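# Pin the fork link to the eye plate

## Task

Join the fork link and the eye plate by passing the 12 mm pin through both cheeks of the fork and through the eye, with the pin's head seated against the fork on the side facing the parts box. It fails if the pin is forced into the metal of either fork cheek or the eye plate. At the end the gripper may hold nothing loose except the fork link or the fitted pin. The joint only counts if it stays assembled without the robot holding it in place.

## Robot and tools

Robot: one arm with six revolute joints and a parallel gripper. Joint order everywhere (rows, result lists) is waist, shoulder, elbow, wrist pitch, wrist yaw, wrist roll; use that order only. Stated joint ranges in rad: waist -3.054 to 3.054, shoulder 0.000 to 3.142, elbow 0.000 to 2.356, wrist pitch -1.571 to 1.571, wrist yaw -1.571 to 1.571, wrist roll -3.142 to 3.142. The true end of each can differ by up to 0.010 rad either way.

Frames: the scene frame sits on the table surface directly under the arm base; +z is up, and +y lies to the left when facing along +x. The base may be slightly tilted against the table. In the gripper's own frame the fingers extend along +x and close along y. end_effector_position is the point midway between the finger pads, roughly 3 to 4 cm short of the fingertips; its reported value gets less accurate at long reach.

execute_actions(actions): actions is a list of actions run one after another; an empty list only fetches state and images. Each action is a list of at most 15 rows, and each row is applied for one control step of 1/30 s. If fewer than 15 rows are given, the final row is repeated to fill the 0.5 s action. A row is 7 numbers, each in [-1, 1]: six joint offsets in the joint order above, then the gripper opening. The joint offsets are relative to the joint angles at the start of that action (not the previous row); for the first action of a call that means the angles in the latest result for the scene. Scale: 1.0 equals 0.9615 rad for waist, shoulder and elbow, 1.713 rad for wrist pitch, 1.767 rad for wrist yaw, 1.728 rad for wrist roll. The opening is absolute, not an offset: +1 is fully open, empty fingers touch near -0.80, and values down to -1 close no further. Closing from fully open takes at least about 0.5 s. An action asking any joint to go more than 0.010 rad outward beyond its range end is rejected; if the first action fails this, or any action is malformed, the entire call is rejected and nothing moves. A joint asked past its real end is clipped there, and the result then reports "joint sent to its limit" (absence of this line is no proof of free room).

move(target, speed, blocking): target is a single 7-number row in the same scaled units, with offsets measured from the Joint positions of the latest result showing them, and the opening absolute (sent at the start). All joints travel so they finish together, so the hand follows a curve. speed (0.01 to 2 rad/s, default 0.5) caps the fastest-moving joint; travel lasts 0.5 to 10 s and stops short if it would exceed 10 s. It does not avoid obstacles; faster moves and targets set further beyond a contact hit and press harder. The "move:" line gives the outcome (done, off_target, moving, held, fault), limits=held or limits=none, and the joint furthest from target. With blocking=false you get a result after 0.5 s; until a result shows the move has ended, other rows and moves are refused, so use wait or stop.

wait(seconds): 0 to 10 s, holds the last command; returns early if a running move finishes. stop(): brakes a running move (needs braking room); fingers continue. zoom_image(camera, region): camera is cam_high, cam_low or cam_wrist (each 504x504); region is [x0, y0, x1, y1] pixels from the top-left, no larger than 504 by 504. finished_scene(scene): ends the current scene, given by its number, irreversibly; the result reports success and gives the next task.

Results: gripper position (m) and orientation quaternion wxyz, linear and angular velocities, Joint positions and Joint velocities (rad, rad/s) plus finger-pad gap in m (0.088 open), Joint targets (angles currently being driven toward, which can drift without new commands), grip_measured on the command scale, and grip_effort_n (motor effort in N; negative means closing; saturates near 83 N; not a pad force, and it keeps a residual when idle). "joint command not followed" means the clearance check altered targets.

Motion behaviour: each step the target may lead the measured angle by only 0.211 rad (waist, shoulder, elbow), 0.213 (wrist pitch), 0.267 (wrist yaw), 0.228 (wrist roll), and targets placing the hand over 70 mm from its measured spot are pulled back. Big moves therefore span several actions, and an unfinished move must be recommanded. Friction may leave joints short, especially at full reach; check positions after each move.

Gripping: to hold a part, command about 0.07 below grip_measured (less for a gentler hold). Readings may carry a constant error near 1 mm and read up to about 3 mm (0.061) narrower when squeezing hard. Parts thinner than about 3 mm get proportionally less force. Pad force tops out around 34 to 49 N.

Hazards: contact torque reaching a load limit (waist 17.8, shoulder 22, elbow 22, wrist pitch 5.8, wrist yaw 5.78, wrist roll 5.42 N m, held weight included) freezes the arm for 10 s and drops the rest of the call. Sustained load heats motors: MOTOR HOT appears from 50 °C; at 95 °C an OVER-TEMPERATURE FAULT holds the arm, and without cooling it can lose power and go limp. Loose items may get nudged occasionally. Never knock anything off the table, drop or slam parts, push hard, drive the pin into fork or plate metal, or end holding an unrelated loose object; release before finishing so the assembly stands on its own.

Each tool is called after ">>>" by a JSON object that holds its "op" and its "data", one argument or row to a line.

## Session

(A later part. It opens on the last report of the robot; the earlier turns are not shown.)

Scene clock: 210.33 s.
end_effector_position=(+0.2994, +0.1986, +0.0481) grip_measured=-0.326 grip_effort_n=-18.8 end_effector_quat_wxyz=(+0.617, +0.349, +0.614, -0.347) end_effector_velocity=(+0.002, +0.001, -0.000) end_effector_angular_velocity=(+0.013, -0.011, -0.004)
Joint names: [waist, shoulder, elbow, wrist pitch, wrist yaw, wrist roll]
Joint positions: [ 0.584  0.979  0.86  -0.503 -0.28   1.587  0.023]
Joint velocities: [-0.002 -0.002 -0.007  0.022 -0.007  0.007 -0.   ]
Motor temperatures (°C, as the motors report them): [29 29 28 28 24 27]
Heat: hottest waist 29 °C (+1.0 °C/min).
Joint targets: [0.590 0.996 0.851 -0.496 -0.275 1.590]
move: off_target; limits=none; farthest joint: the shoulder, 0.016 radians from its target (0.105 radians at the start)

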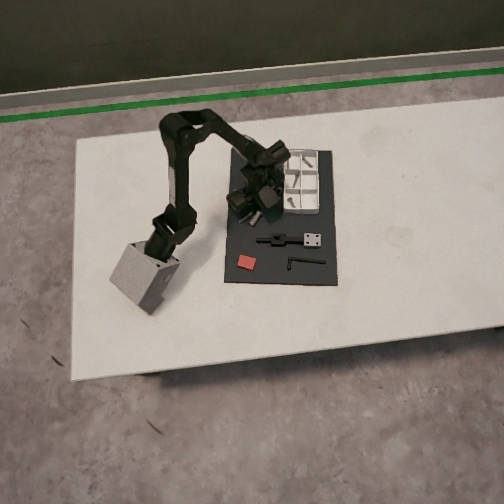

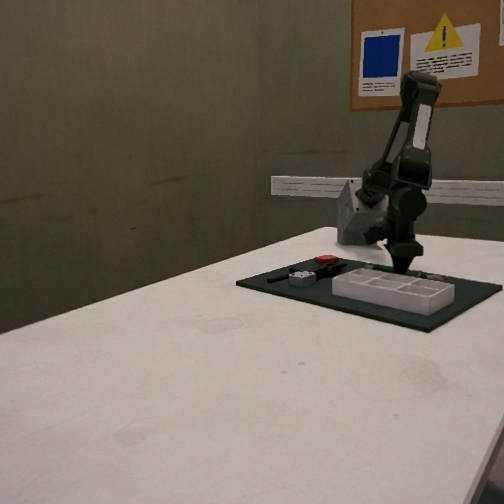

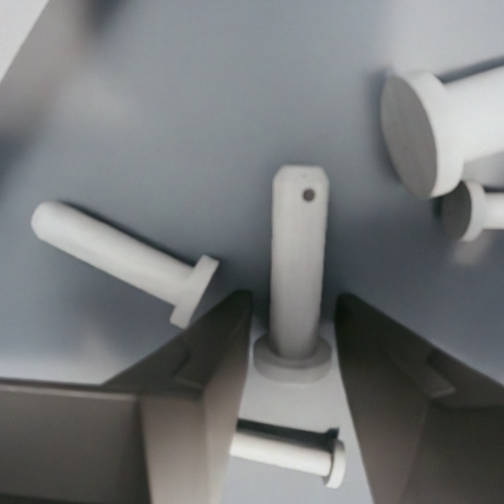

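>>> {"op": "move", "data": {
  "target": [-0.04,-0.004,0.008,-0.005,-0.019,-0.014,-0.33],
  "speed": 0.08
}}

>>> {"op": "move", "data": {
  "target": [0,0,0,0,0,0,-0.66]
}}

Scene clock: 217.50 s.
end_effector_position=(+0.3019, +0.1932, +0.0499) grip_measured=-0.326 grip_effort_n=-18.4 end_effector_quat_wxyz=(+0.617, +0.349, +0.614, -0.348) end_effector_velocity=(-0.003, +0.001, +0.000) end_effector_angular_velocity=(+0.014, +0.016, +0.004)
Joint names: [waist, shoulder, elbow, wrist pitch, wrist yaw, wrist roll]
Joint positions: [ 0.549  0.979  0.86  -0.51  -0.308  1.566  0.023]
Joint velocities: [-0.002 -0.002 -0.002 -0.007 -0.022 -0.007  0.   ]
Motor temperatures (°C, as the motors report them): [29 29 28 28 24 27]
Heat: hottest waist 29 °C (+0.0 °C/min).
Joint targets: [0.546 0.975 0.868 -0.511 -0.313 1.563]
move: done; limits=none; farthest joint: the elbow, 0.008 radians from its target (0.008 radians at the start)

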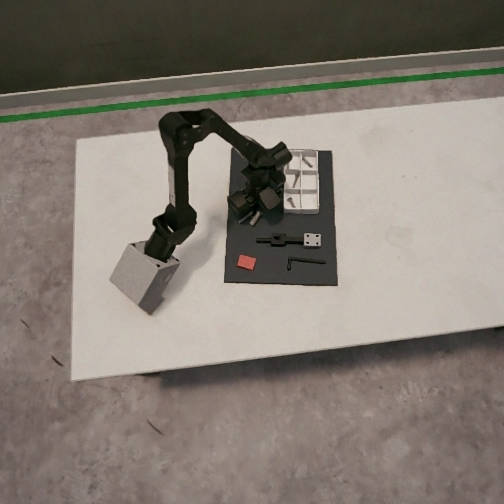

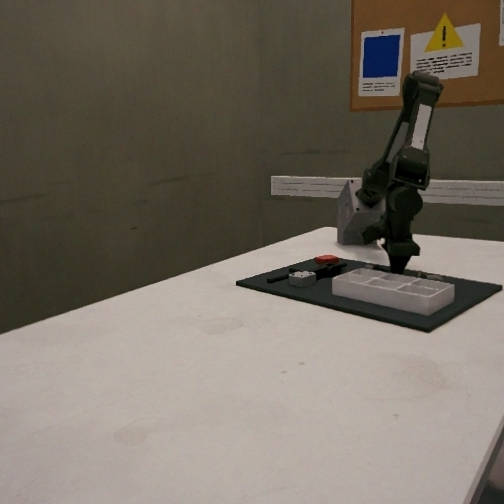

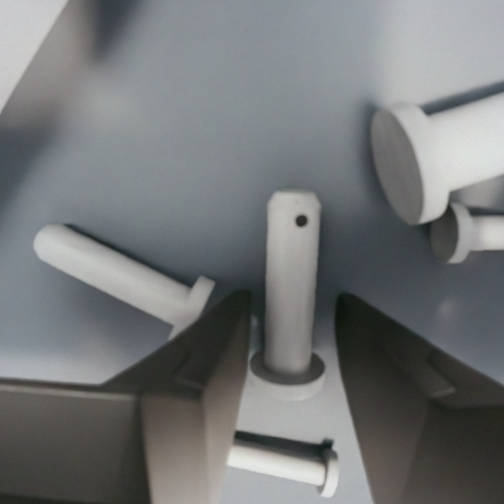

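Scene clock: 218.00 s.
end_effector_position=(+0.3019, +0.1932, +0.0499) grip_measured=-0.592 grip_effort_n=-83.5 end_effector_quat_wxyz=(+0.617, +0.349, +0.614, -0.348) end_effector_velocity=(-0.002, -0.001, +0.000) end_effector_angular_velocity=(+0.001, +0.008, +0.004)
Joint names: [waist, shoulder, elbow, wrist pitch, wrist yaw, wrist roll]
Joint positions: [ 0.549  0.979  0.86  -0.51  -0.308  1.566  0.01 ]
Joint velocities: [-0.002 -0.002 -0.002 -0.007 -0.007 -0.007 -0.   ]
Motor temperatures (°C, as the motors report them): [29 29 28 28 24 27]
Heat: hottest waist 29 °C (+0.0 °C/min).
Joint targets: [0.549 0.979 0.860 -0.510 -0.308 1.566]
move: done; limits=none; farthest joint: the waist, 0.000 radians from its target (0.000 radians at the start)

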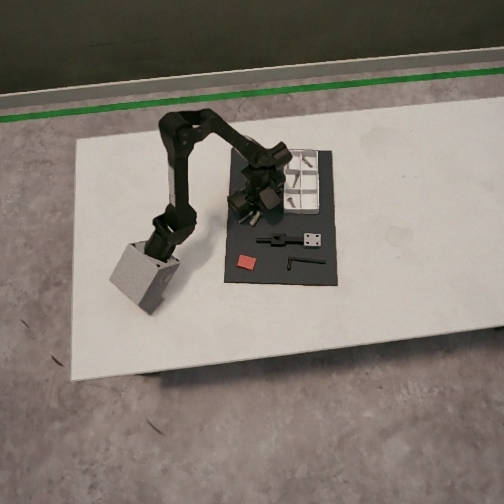

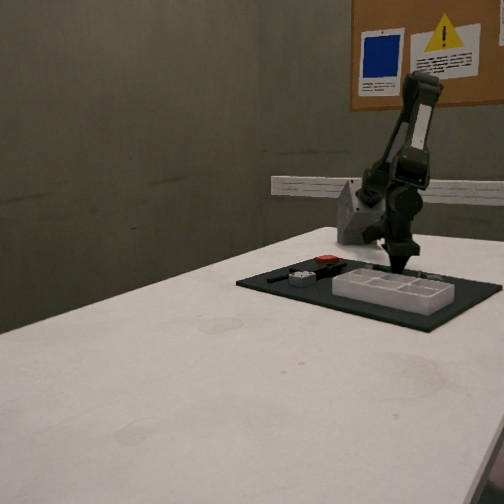

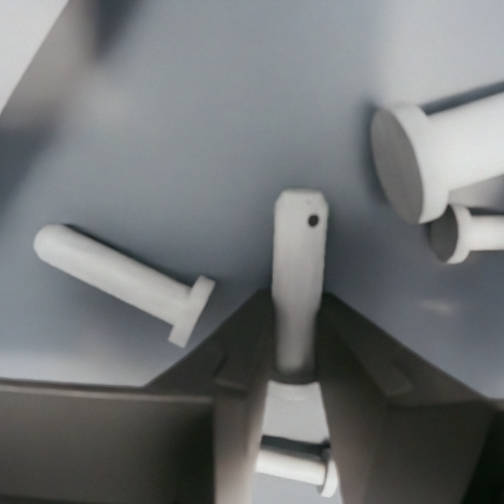

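>>> {"op": "move", "data": {
  "target": [-0.1,-0.12,0.06,-0.1,-0.045,-0.05,-0.66]
}}

>>> {"op": "move", "data": {
  "target": [-0.04,0.15,0.24,-0.16,0.16,-0.75,-0.66],
  "speed": 1
}}

Scene clock: 230.57 s.
end_effector_position=(+0.3013, +0.1908, +0.0889) grip_measured=-0.592 grip_effort_n=-83.5 end_effector_quat_wxyz=(+0.621, +0.341, +0.618, -0.339) end_effector_velocity=(-0.003, +0.001, +0.000) end_effector_angular_velocity=(+0.015, +0.015, +0.018)
Joint names: [waist, shoulder, elbow, wrist pitch, wrist yaw, wrist roll]
Joint positions: [ 0.457  0.876  0.908 -0.68  -0.382  1.482  0.01 ]
Joint velocities: [-0.002 -0.002 -0.002 -0.007 -0.022 -0.022 -0.   ]
Motor temperatures (°C, as the motors report them): [28 30 28 27 24 27]
Heat: hottest shoulder 30 °C (+1.0 °C/min).
Joint targets: [0.453 0.864 0.917 -0.682 -0.387 1.479]
move: off_target; limits=none; farthest joint: the shoulder, 0.012 radians from its target (0.116 radians at the start)

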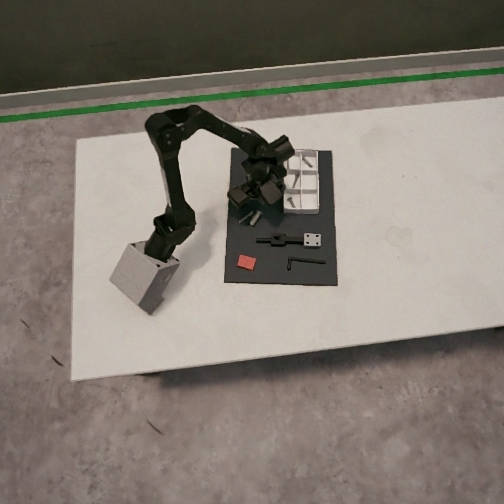

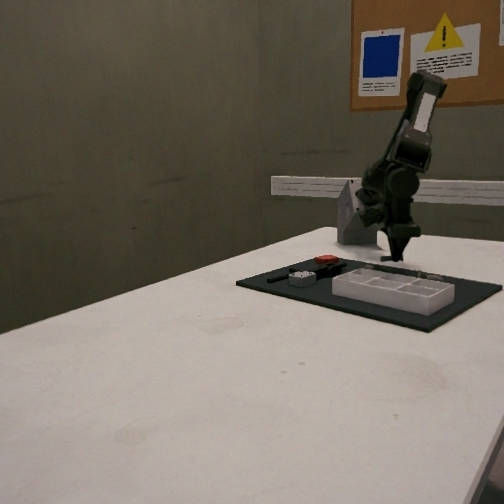

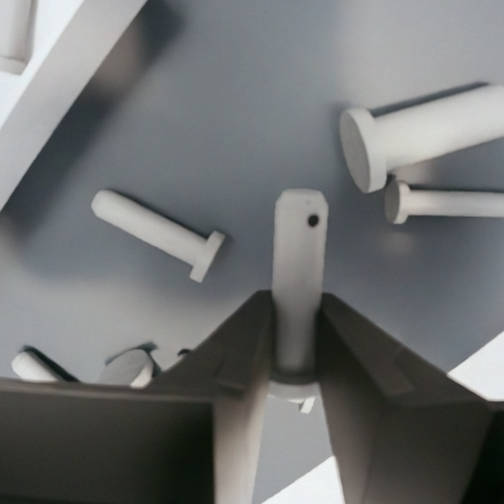

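Scene clock: 232.60 s.
end_effector_position=(+0.3279, +0.1536, +0.1086) grip_measured=-0.592 grip_effort_n=-83.5 end_effector_quat_wxyz=(+0.671, -0.197, +0.714, -0.044) end_effector_velocity=(-0.001, -0.000, -0.001) end_effector_angular_velocity=(+0.007, +0.007, +0.019)
Joint names: [waist, shoulder, elbow, wrist pitch, wrist yaw, wrist roll]
Joint positions: [ 0.422  1.01   1.129 -0.952 -0.106  0.189  0.01 ]
Joint velocities: [-0.002 -0.002 -0.007  0.007 -0.007 -0.022 -0.   ]
Motor temperatures (°C, as the motors report them): [28 30 28 27 24 27]
Heat: hottest shoulder 30 °C (+1.0 °C/min).
Joint targets: [0.418 1.020 1.139 -0.954 -0.100 0.186]
move: done; limits=none; farthest joint: the shoulder, 0.010 radians from its target (0.144 radians at the start)

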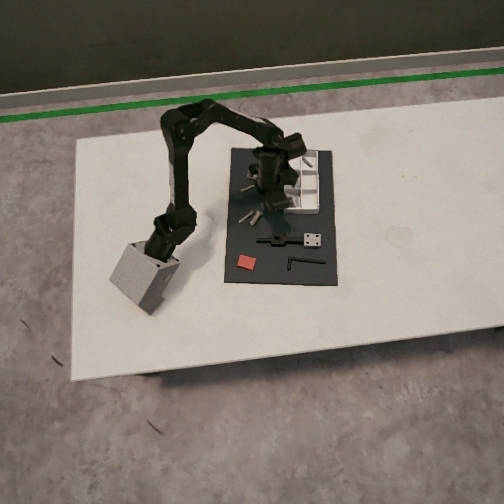

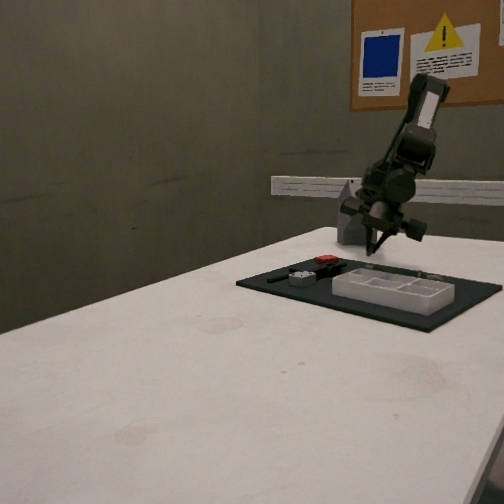

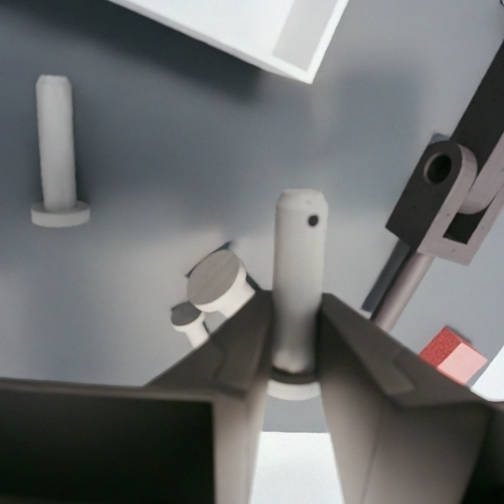

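>>> {"op": "move", "data": {
  "target": [-0.044,0.316,0.262,-0.108,0.165,-0.703,-0.66],
  "speed": 1
}}

>>> {"op": "zoom_image", "data": {
  "camera": "cam_wrist",
  "region": [170,80,330,240]
}}

Scene clock: 236.43 s.
end_effector_position=(+0.3662, +0.1040, +0.1024) grip_measured=-0.592 grip_effort_n=-83.5 end_effector_quat_wxyz=(+0.314, -0.587, +0.699, +0.262) end_effector_velocity=(-0.002, -0.000, +0.001) end_effector_angular_velocity=(+0.003, +0.011, -0.002)
Joint names: [waist, shoulder, elbow, wrist pitch, wrist yaw, wrist roll]
Joint positions: [ 0.385  1.302  1.373 -1.135  0.179 -1.023  0.01 ]
Joint velocities: [-0.002 -0.002 -0.002 -0.007 -0.007 -0.007  0.   ]
Motor temperatures (°C, as the motors report them): [28 30 28 27 24 27]
Heat: hottest shoulder 30 °C (+1.0 °C/min).
Joint targets: [0.380 1.314 1.381 -1.137 0.186 -1.026]
move: off_target; limits=none; farthest joint: the shoulder, 0.012 radians from its target (0.304 radians at the start)

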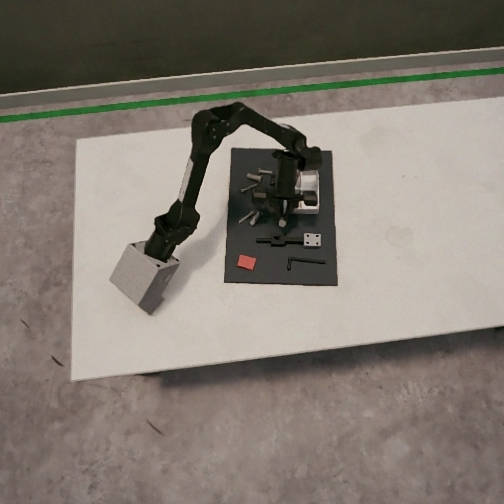

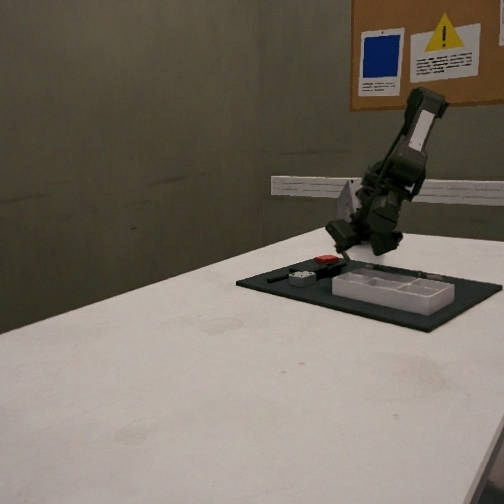

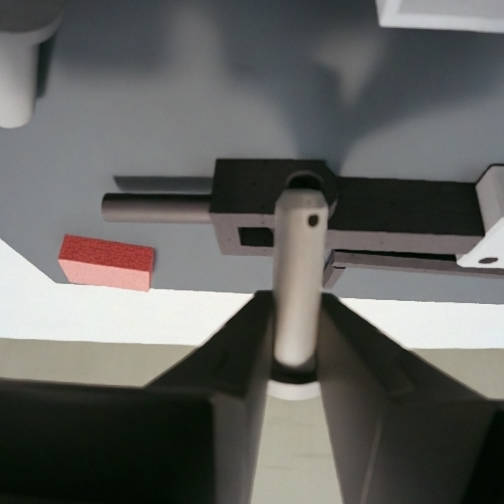

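Region (170, 80, 330, 240) of cam_wrist's 504x504 image, scaled by 3.150, with more detail than that image has.

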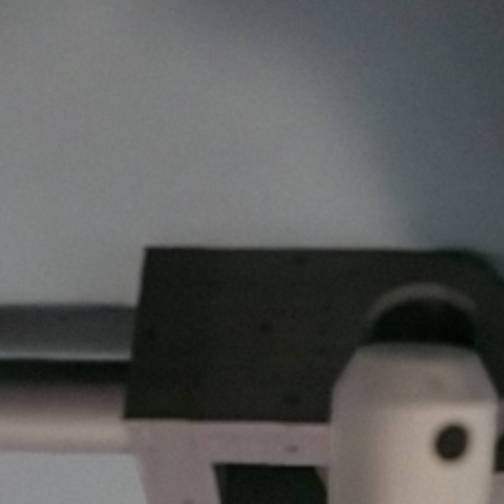

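Shift +u 2 cm.

>>> {"op": "move", "data": {
  "target": [-0.053,0.072,0.092,-0.007,-0.016,-0.027,-0.66]
}}

>>> {"op": "zoom_image", "data": {
  "camera": "cam_wrist",
  "region": [200,140,300,260]
}}

Scene clock: 239.33 s.
end_effector_position=(+0.3860, +0.0999, +0.1024) grip_measured=-0.592 grip_effort_n=-83.5 end_effector_quat_wxyz=(+0.315, -0.588, +0.697, +0.263) end_effector_velocity=(-0.003, +0.001, -0.000) end_effector_angular_velocity=(+0.007, +0.014, +0.001)
Joint names: [waist, shoulder, elbow, wrist pitch, wrist yaw, wrist roll]
Joint positions: [ 0.338  1.36   1.452 -1.145  0.155 -1.067  0.01 ]
Joint velocities: [ 0.002 -0.002 -0.002 -0.007 -0.007 -0.007 -0.   ]
Motor temperatures (°C, as the motors report them): [28 31 28 27 24 27]
Heat: hottest shoulder 31 °C (+2.0 °C/min).
Joint targets: [0.334 1.372 1.461 -1.147 0.151 -1.070]
move: off_target; limits=none; farthest joint: the shoulder, 0.012 radians from its target (0.069 radians at the start)

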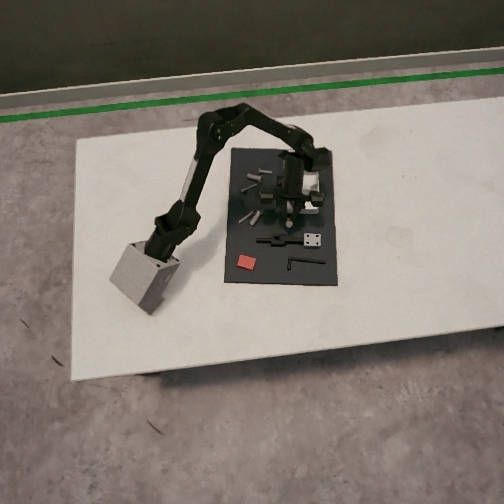

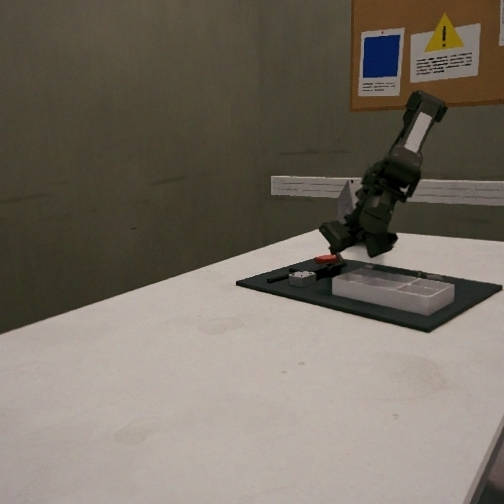

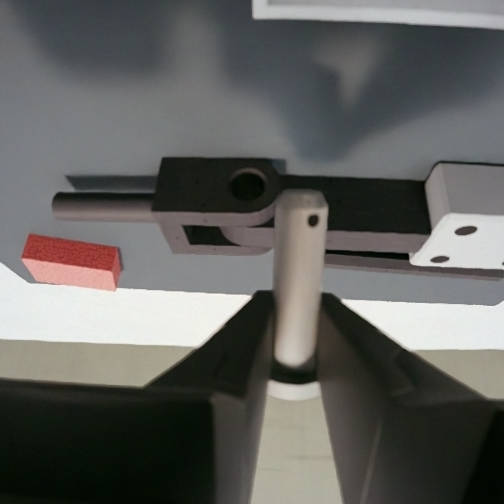

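Region (200, 140, 300, 260) of cam_wrist's 504x504 image, scaled by 4.200, with more detail than that image has.

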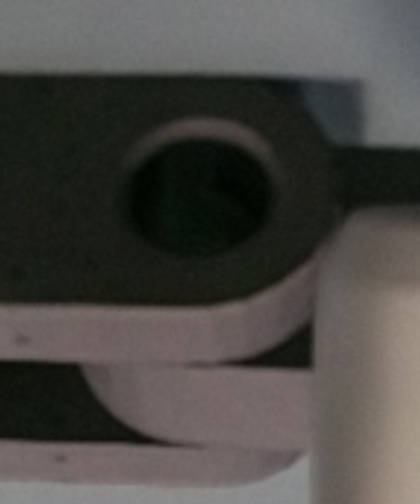

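>>> {"op": "move", "data": {
  "target": [-0.383,-0.225,-0.32,0.155,-0.46,0.85,-0.66],
  "speed": 1
}}

>>> {"op": "move", "data": {
  "target": [0.05,0.045,-0.04,0.05,0.02,0.845,-0.66],
  "speed": 1.2
}}

Scene clock: 252.90 s.
end_effector_position=(+0.3712, +0.1116, +0.1127) grip_measured=-0.592 grip_effort_n=-83.5 end_effector_quat_wxyz=(+0.700, +0.084, +0.694, -0.145) end_effector_velocity=(-0.003, -0.002, +0.000) end_effector_angular_velocity=(+0.002, +0.007, +0.009)
Joint names: [waist, shoulder, elbow, wrist pitch, wrist yaw, wrist roll]
Joint positions: [-0.026  1.154  1.152 -0.881 -0.653  0.399  0.01 ]
Joint velocities: [-0.007 -0.002 -0.007 -0.007 -0.007 -0.022 -0.   ]
Motor temperatures (°C, as the motors report them): [29 32 28 27 24 27]
Heat: hottest shoulder 32 °C (+2.0 °C/min).
Joint targets: [-0.030 1.143 1.144 -0.879 -0.658 0.402]
move: off_target; limits=none; farthest joint: the shoulder, 0.011 radians from its target (0.216 radians at the start)

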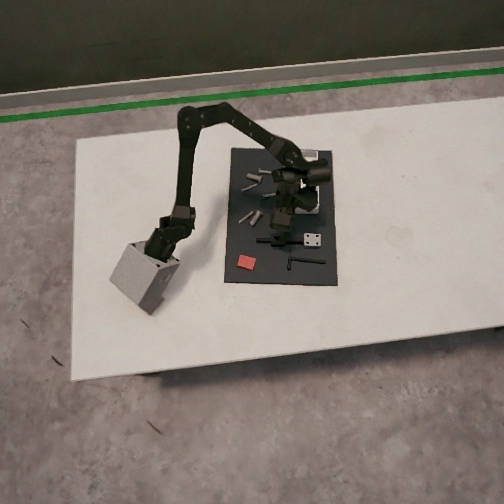

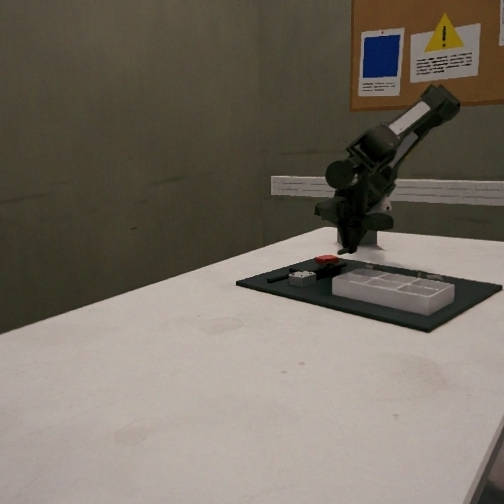

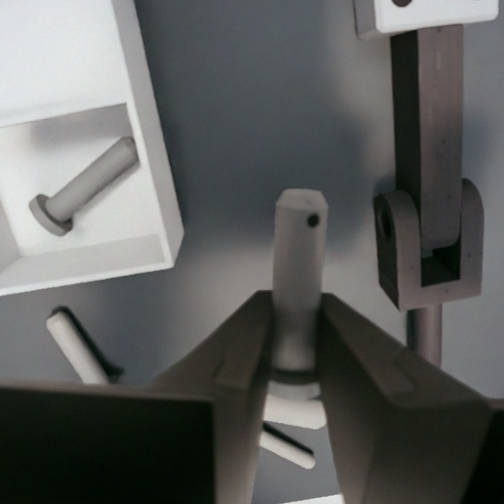

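Scene clock: 254.90 s.
end_effector_position=(+0.3725, +0.1074, +0.0936) grip_measured=-0.592 grip_effort_n=-83.5 end_effector_quat_wxyz=(+0.476, +0.517, +0.433, -0.564) end_effector_velocity=(+0.001, +0.001, +0.000) end_effector_angular_velocity=(+0.006, -0.007, -0.004)
Joint names: [waist, shoulder, elbow, wrist pitch, wrist yaw, wrist roll]
Joint positions: [ 0.02   1.188  1.12  -0.797 -0.623  1.856  0.01 ]
Joint velocities: [-0.002 -0.002 -0.002  0.007 -0.007  0.007 -0.   ]
Motor temperatures (°C, as the motors report them): [29 32 28 27 24 27]
Heat: hottest shoulder 32 °C (+2.0 °C/min).
Joint targets: [0.022 1.198 1.113 -0.795 -0.618 1.859]
move: done; limits=none; farthest joint: the shoulder, 0.009 radians from its target (0.043 radians at the start)

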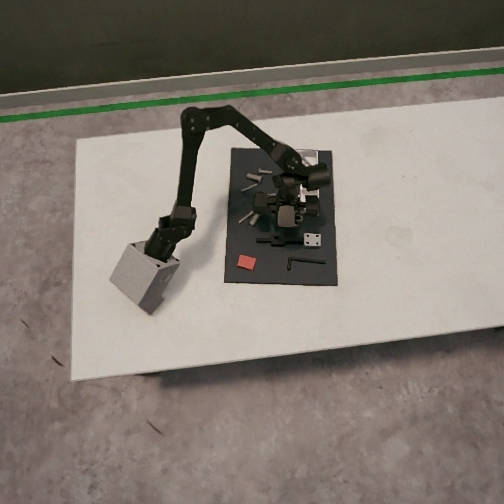

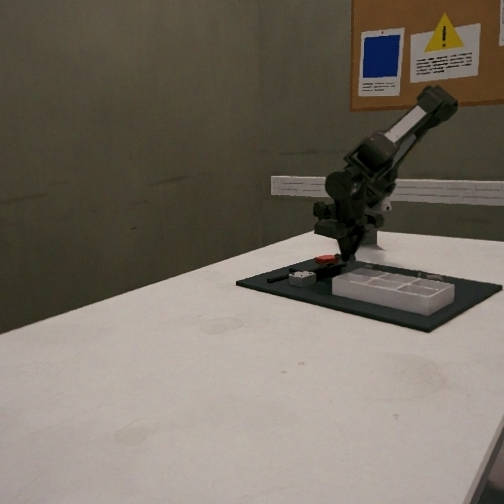

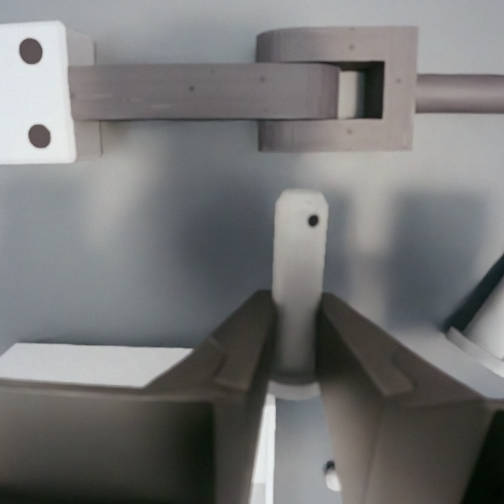

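>>> {"op": "move", "data": {
  "target": [0.121,0.067,-0.080,0.103,0.048,0.061,-0.66],
  "speed": 0.2
}}

>>> {"op": "zoom_image", "data": {
  "camera": "cam_low",
  "region": [300,240,380,290]
}}

Scene clock: 260.27 s.
end_effector_position=(+0.3691, +0.1072, +0.0537) grip_measured=-0.592 grip_effort_n=-83.5 end_effector_quat_wxyz=(+0.475, +0.516, +0.432, -0.567) end_effector_velocity=(-0.004, -0.002, -0.001) end_effector_angular_velocity=(-0.008, +0.010, +0.002)
Joint names: [waist, shoulder, elbow, wrist pitch, wrist yaw, wrist roll]
Joint positions: [ 0.134  1.243  1.051 -0.622 -0.544  1.959  0.01 ]
Joint velocities: [ 0.002 -0.002 -0.007 -0.007  0.007 -0.007 -0.   ]
Motor temperatures (°C, as the motors report them): [29 32 28 27 24 27]
Heat: hottest shoulder 32 °C (+3.0 °C/min).
Joint targets: [0.136 1.253 1.044 -0.620 -0.538 1.962]
move: done; limits=none; farthest joint: the shoulder, 0.009 radians from its target (0.064 radians at the start)

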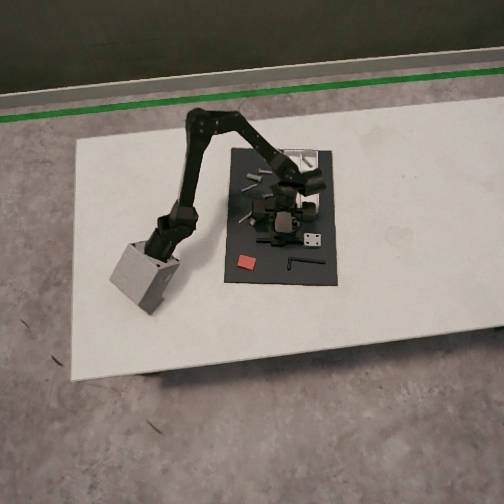

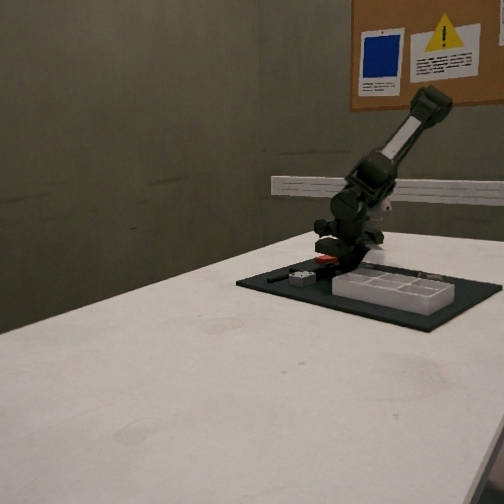

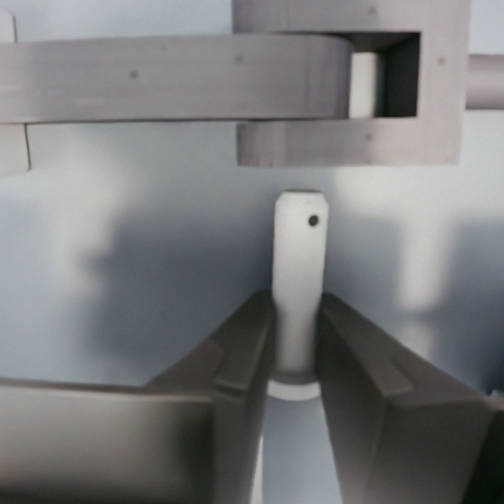

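Region (300, 240, 380, 290) of cam_low's 504x504 image, scaled by 6.300, with more detail than that image has; it fills the top 315 rows of this view, and the rest is white.

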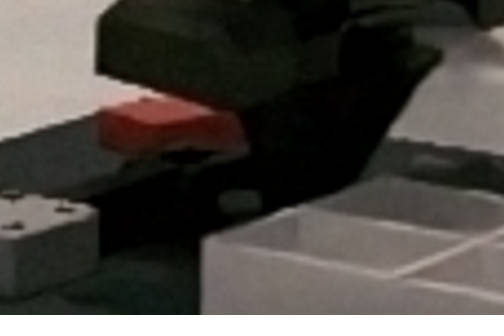

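>>> {"op": "move", "data": {
  "target": [-0.021,0.0155,-0.0136,0.0038,-0.0092,-0.0215,-0.66],
  "speed": 0.05
}}

>>> {"op": "zoom_image", "data": {
  "camera": "cam_wrist",
  "region": [200,40,480,300]
}}

Scene clock: 265.83 s.
end_effector_position=(+0.3690, +0.1026, +0.0536) grip_measured=-0.592 grip_effort_n=-83.5 end_effector_quat_wxyz=(+0.480, +0.512, +0.438, -0.562) end_effector_velocity=(-0.004, +0.001, -0.000) end_effector_angular_velocity=(+0.018, +0.014, +0.012)
Joint names: [waist, shoulder, elbow, wrist pitch, wrist yaw, wrist roll]
Joint positions: [ 0.118  1.249  1.044 -0.617 -0.555  1.925  0.01 ]
Joint velocities: [-0.002 -0.002 -0.007 -0.007 -0.022 -0.022 -0.   ]
Motor temperatures (°C, as the motors report them): [29 31 28 27 24 27]
Heat: hottest shoulder 31 °C (+2.0 °C/min).
Joint targets: [0.114 1.258 1.038 -0.615 -0.560 1.922]
move: done; limits=none; farthest joint: the shoulder, 0.009 radians from its target (0.015 radians at the start)

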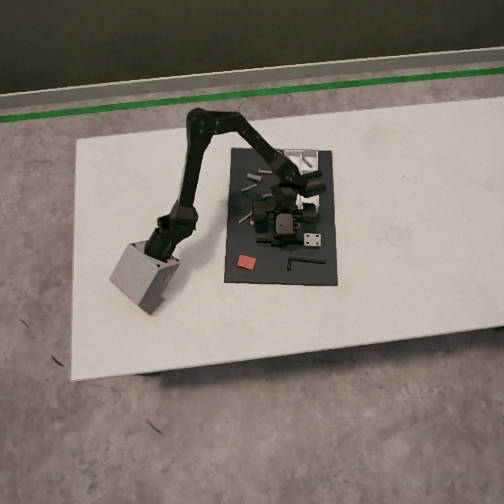

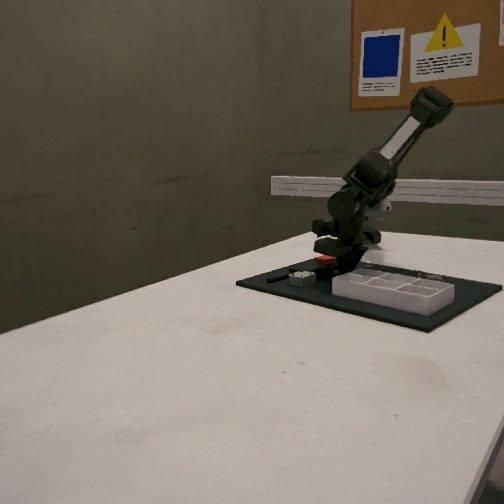

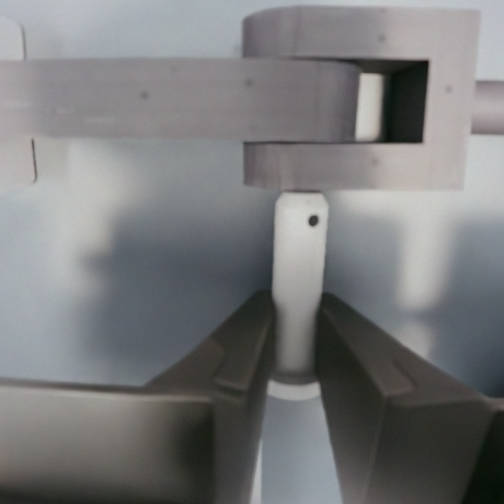

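Region (200, 40, 480, 300) of cam_wrist's 504x504 image, scaled by 1.800, with more detail than that image has; it fills the top 468 rows of this view, and the rest is white.

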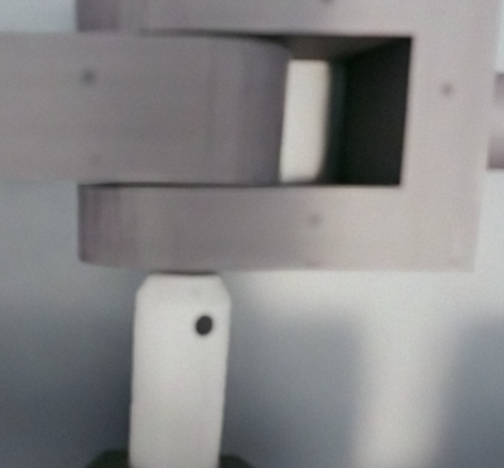

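>>> {"op": "move", "data": {
  "target": [-0.0205,0.0127,-0.0168,0.0046,-0.0088,-0.0095,-0.66],
  "speed": 0.02
}}

Scene clock: 271.90 s.
end_effector_position=(+0.3686, +0.0984, +0.0539) grip_measured=-0.592 grip_effort_n=-83.5 end_effector_quat_wxyz=(+0.481, +0.512, +0.439, -0.561) end_effector_velocity=(-0.002, +0.000, +0.001) end_effector_angular_velocity=(+0.004, +0.005, -0.013)
Joint names: [waist, shoulder, elbow, wrist pitch, wrist yaw, wrist roll]
Joint positions: [ 0.103  1.251  1.036 -0.61  -0.566  1.911  0.01 ]
Joint velocities: [-0.002 -0.002 -0.002 -0.007 -0.007  0.007 -0.   ]
Motor temperatures (°C, as the motors report them): [29 31 28 27 24 27]
Heat: hottest shoulder 31 °C (+2.0 °C/min).
Joint targets: [0.099 1.261 1.028 -0.609 -0.571 1.908]
move: done; limits=none; farthest joint: the shoulder, 0.010 radians from its target (0.013 radians at the start)

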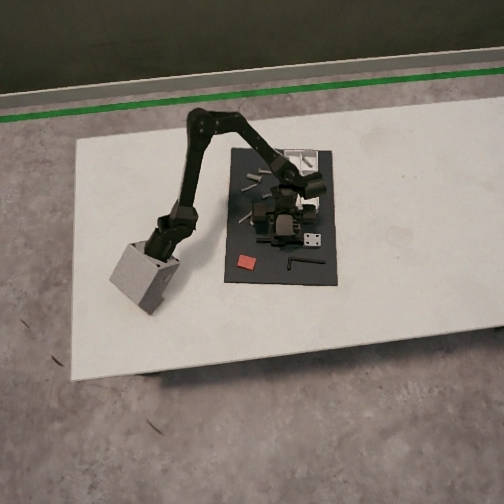

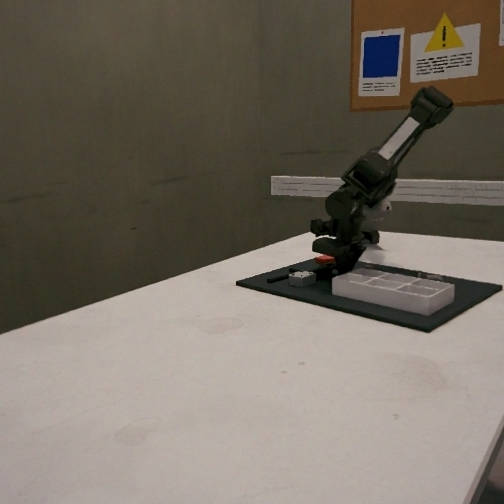

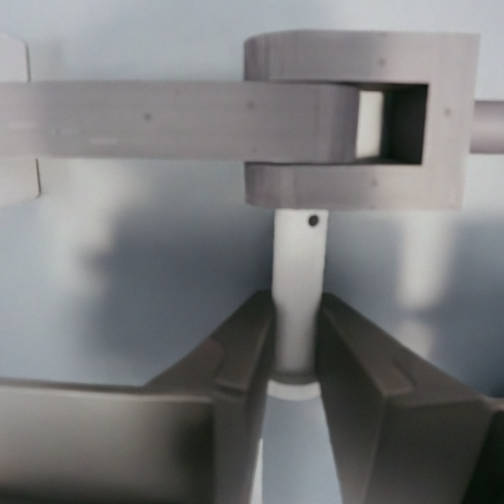

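>>> {"op": "move", "data": {
  "target": [-0.019,0.011,-0.0145,0.002,-0.008,-0.0086,-0.66],
  "speed": 0.02
}}

Scene clock: 274.73 s.
end_effector_position=(+0.3687, +0.0962, +0.0548) grip_measured=-0.592 grip_effort_n=-83.5 end_effector_quat_wxyz=(+0.481, +0.513, +0.441, -0.558) end_effector_velocity=(-0.004, -0.002, +0.001) end_effector_angular_velocity=(-0.012, +0.015, -0.007)
Joint names: [waist, shoulder, elbow, wrist pitch, wrist yaw, wrist roll]
Joint positions: [ 0.092  1.251  1.031 -0.606 -0.579  1.899  0.01 ]
Joint velocities: [-0.002 -0.002 -0.002 -0.022  0.007 -0.007 -0.   ]
Motor temperatures (°C, as the motors report them): [29 31 28 27 24 27]
Heat: hottest shoulder 31 °C (+2.0 °C/min).
Joint targets: [0.085 1.261 1.022 -0.607 -0.580 1.896]
move: off_target; limits=none; farthest joint: the shoulder, 0.011 radians from its target (0.011 radians at the start)

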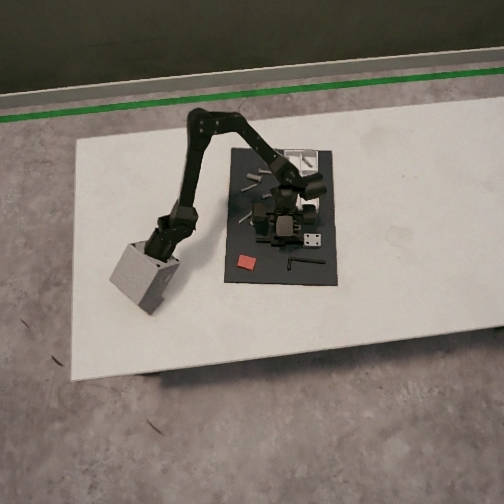

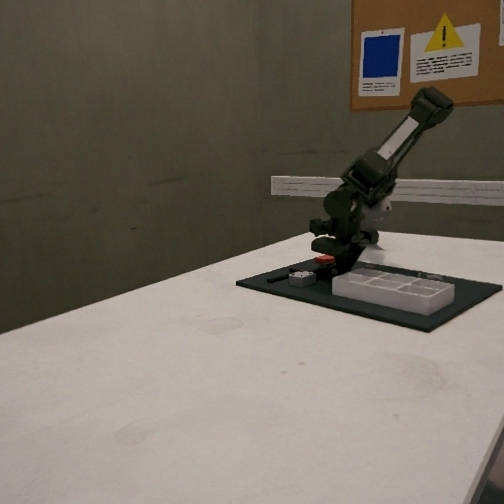

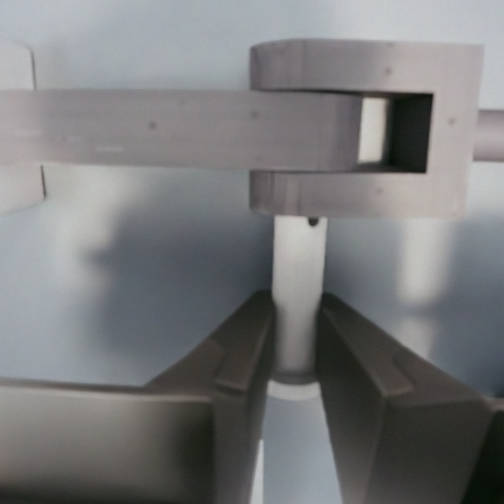

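>>> {"op": "move", "data": {
  "target": [-0.009,0.003,-0.007,-0.0062,0.0045,0.004,-0.66],
  "speed": 0.015
}}

Scene clock: 279.30 s.
end_effector_position=(+0.3679, +0.0958, +0.0549) grip_measured=-0.592 grip_effort_n=-83.5 end_effector_quat_wxyz=(+0.479, +0.513, +0.439, -0.560) end_effector_velocity=(-0.002, +0.002, +0.000) end_effector_angular_velocity=(+0.019, +0.009, +0.001)
Joint names: [waist, shoulder, elbow, wrist pitch, wrist yaw, wrist roll]
Joint positions: [ 0.09   1.251  1.03  -0.61  -0.579  1.902  0.01 ]
Joint velocities: [-0.002 -0.002 -0.002 -0.007 -0.022 -0.007 -0.   ]
Motor temperatures (°C, as the motors report them): [29 31 27 27 24 27]
Heat: hottest shoulder 31 °C (+2.1 °C/min).
Joint targets: [0.083 1.254 1.024 -0.617 -0.571 1.906]
move: done; limits=none; farthest joint: the wrist yaw, 0.008 radians from its target (0.008 radians at the start)

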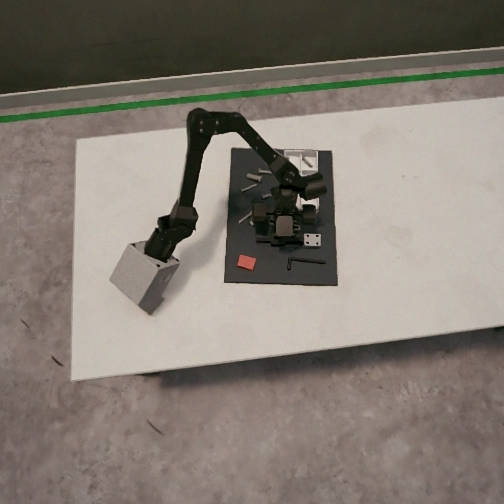

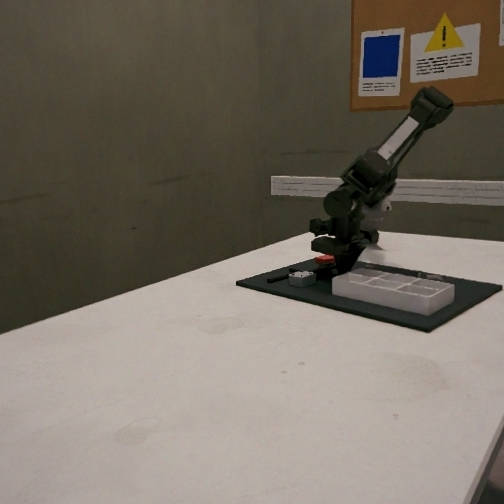

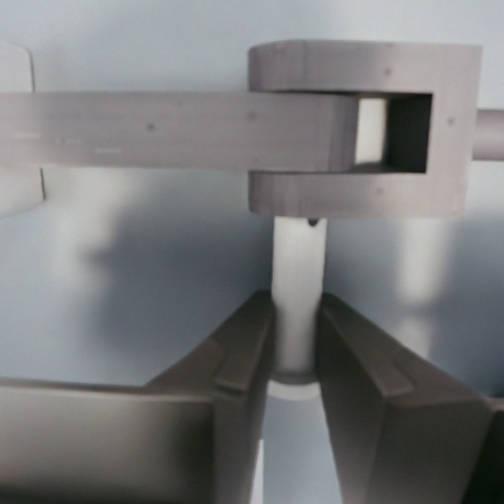

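>>> {"op": "move", "data": {
  "target": [-0.009,-0.014,0,-0.002,0.002,0,-0.66],
  "speed": 0.015
}}

Scene clock: 284.40 s.
end_effector_position=(+0.3683, +0.0959, +0.0555) grip_measured=-0.592 grip_effort_n=-83.5 end_effector_quat_wxyz=(+0.480, +0.514, +0.439, -0.560) end_effector_velocity=(+0.001, +0.001, +0.000) end_effector_angular_velocity=(+0.007, -0.005, +0.010)
Joint names: [waist, shoulder, elbow, wrist pitch, wrist yaw, wrist roll]
Joint positions: [ 0.089  1.249  1.03  -0.61  -0.579  1.902  0.01 ]
Joint velocities: [-0.002 -0.002 -0.002  0.007 -0.007 -0.007  0.   ]
Motor temperatures (°C, as the motors report them): [29 31 27 27 24 27]
Heat: hottest shoulder 31 °C (+1.0 °C/min).
Joint targets: [0.082 1.238 1.030 -0.613 -0.576 1.902]
move: off_target; limits=none; farthest joint: the shoulder, 0.011 radians from its target (0.013 radians at the start)

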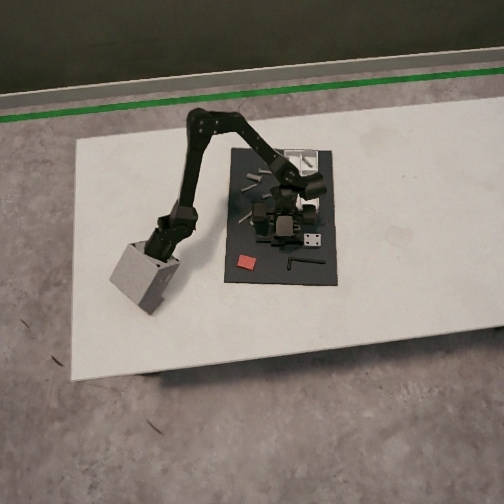

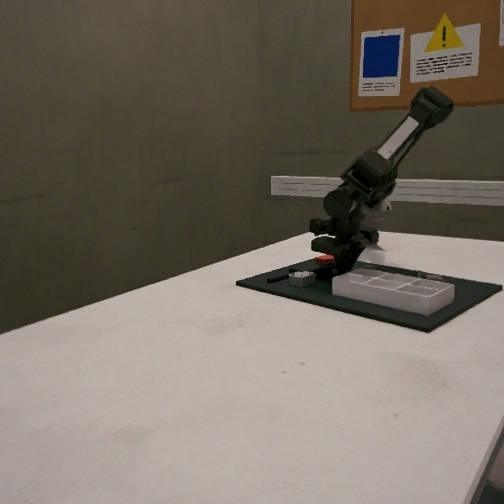

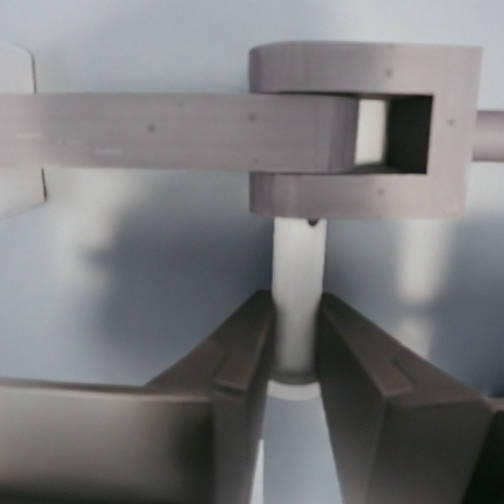

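>>> {"op": "move", "data": {
  "target": [-0.002,0.017,-0.0125,0.004,0.0055,0,-0.66],
  "speed": 0.015
}}

Scene clock: 290.03 s.
end_effector_position=(+0.3685, +0.0940, +0.0538) grip_measured=-0.592 grip_effort_n=-83.5 end_effector_quat_wxyz=(+0.481, +0.513, +0.437, -0.560) end_effector_velocity=(-0.003, -0.002, +0.001) end_effector_angular_velocity=(-0.010, +0.004, +0.002)
Joint names: [waist, shoulder, elbow, wrist pitch, wrist yaw, wrist roll]
Joint positions: [ 0.089  1.255  1.028 -0.602 -0.575  1.902  0.01 ]
Joint velocities: [-0.002 -0.007 -0.007 -0.007  0.007 -0.007  0.   ]
Motor temperatures (°C, as the motors report them): [29 32 27 27 24 27]
Heat: hottest shoulder 32 °C (+2.0 °C/min).
Joint targets: [0.087 1.265 1.018 -0.603 -0.569 1.902]
move: off_target; limits=none; farthest joint: the shoulder, 0.011 radians from its target (0.017 radians at the start)

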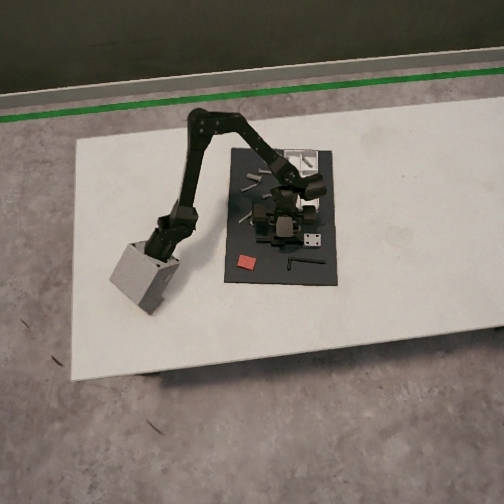

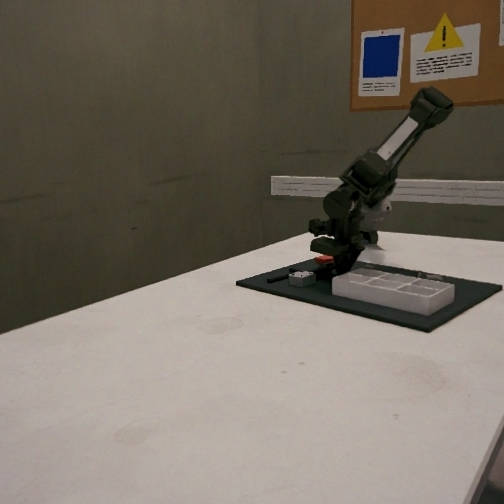

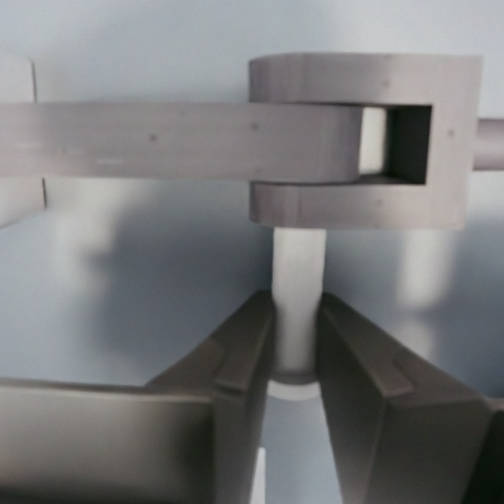

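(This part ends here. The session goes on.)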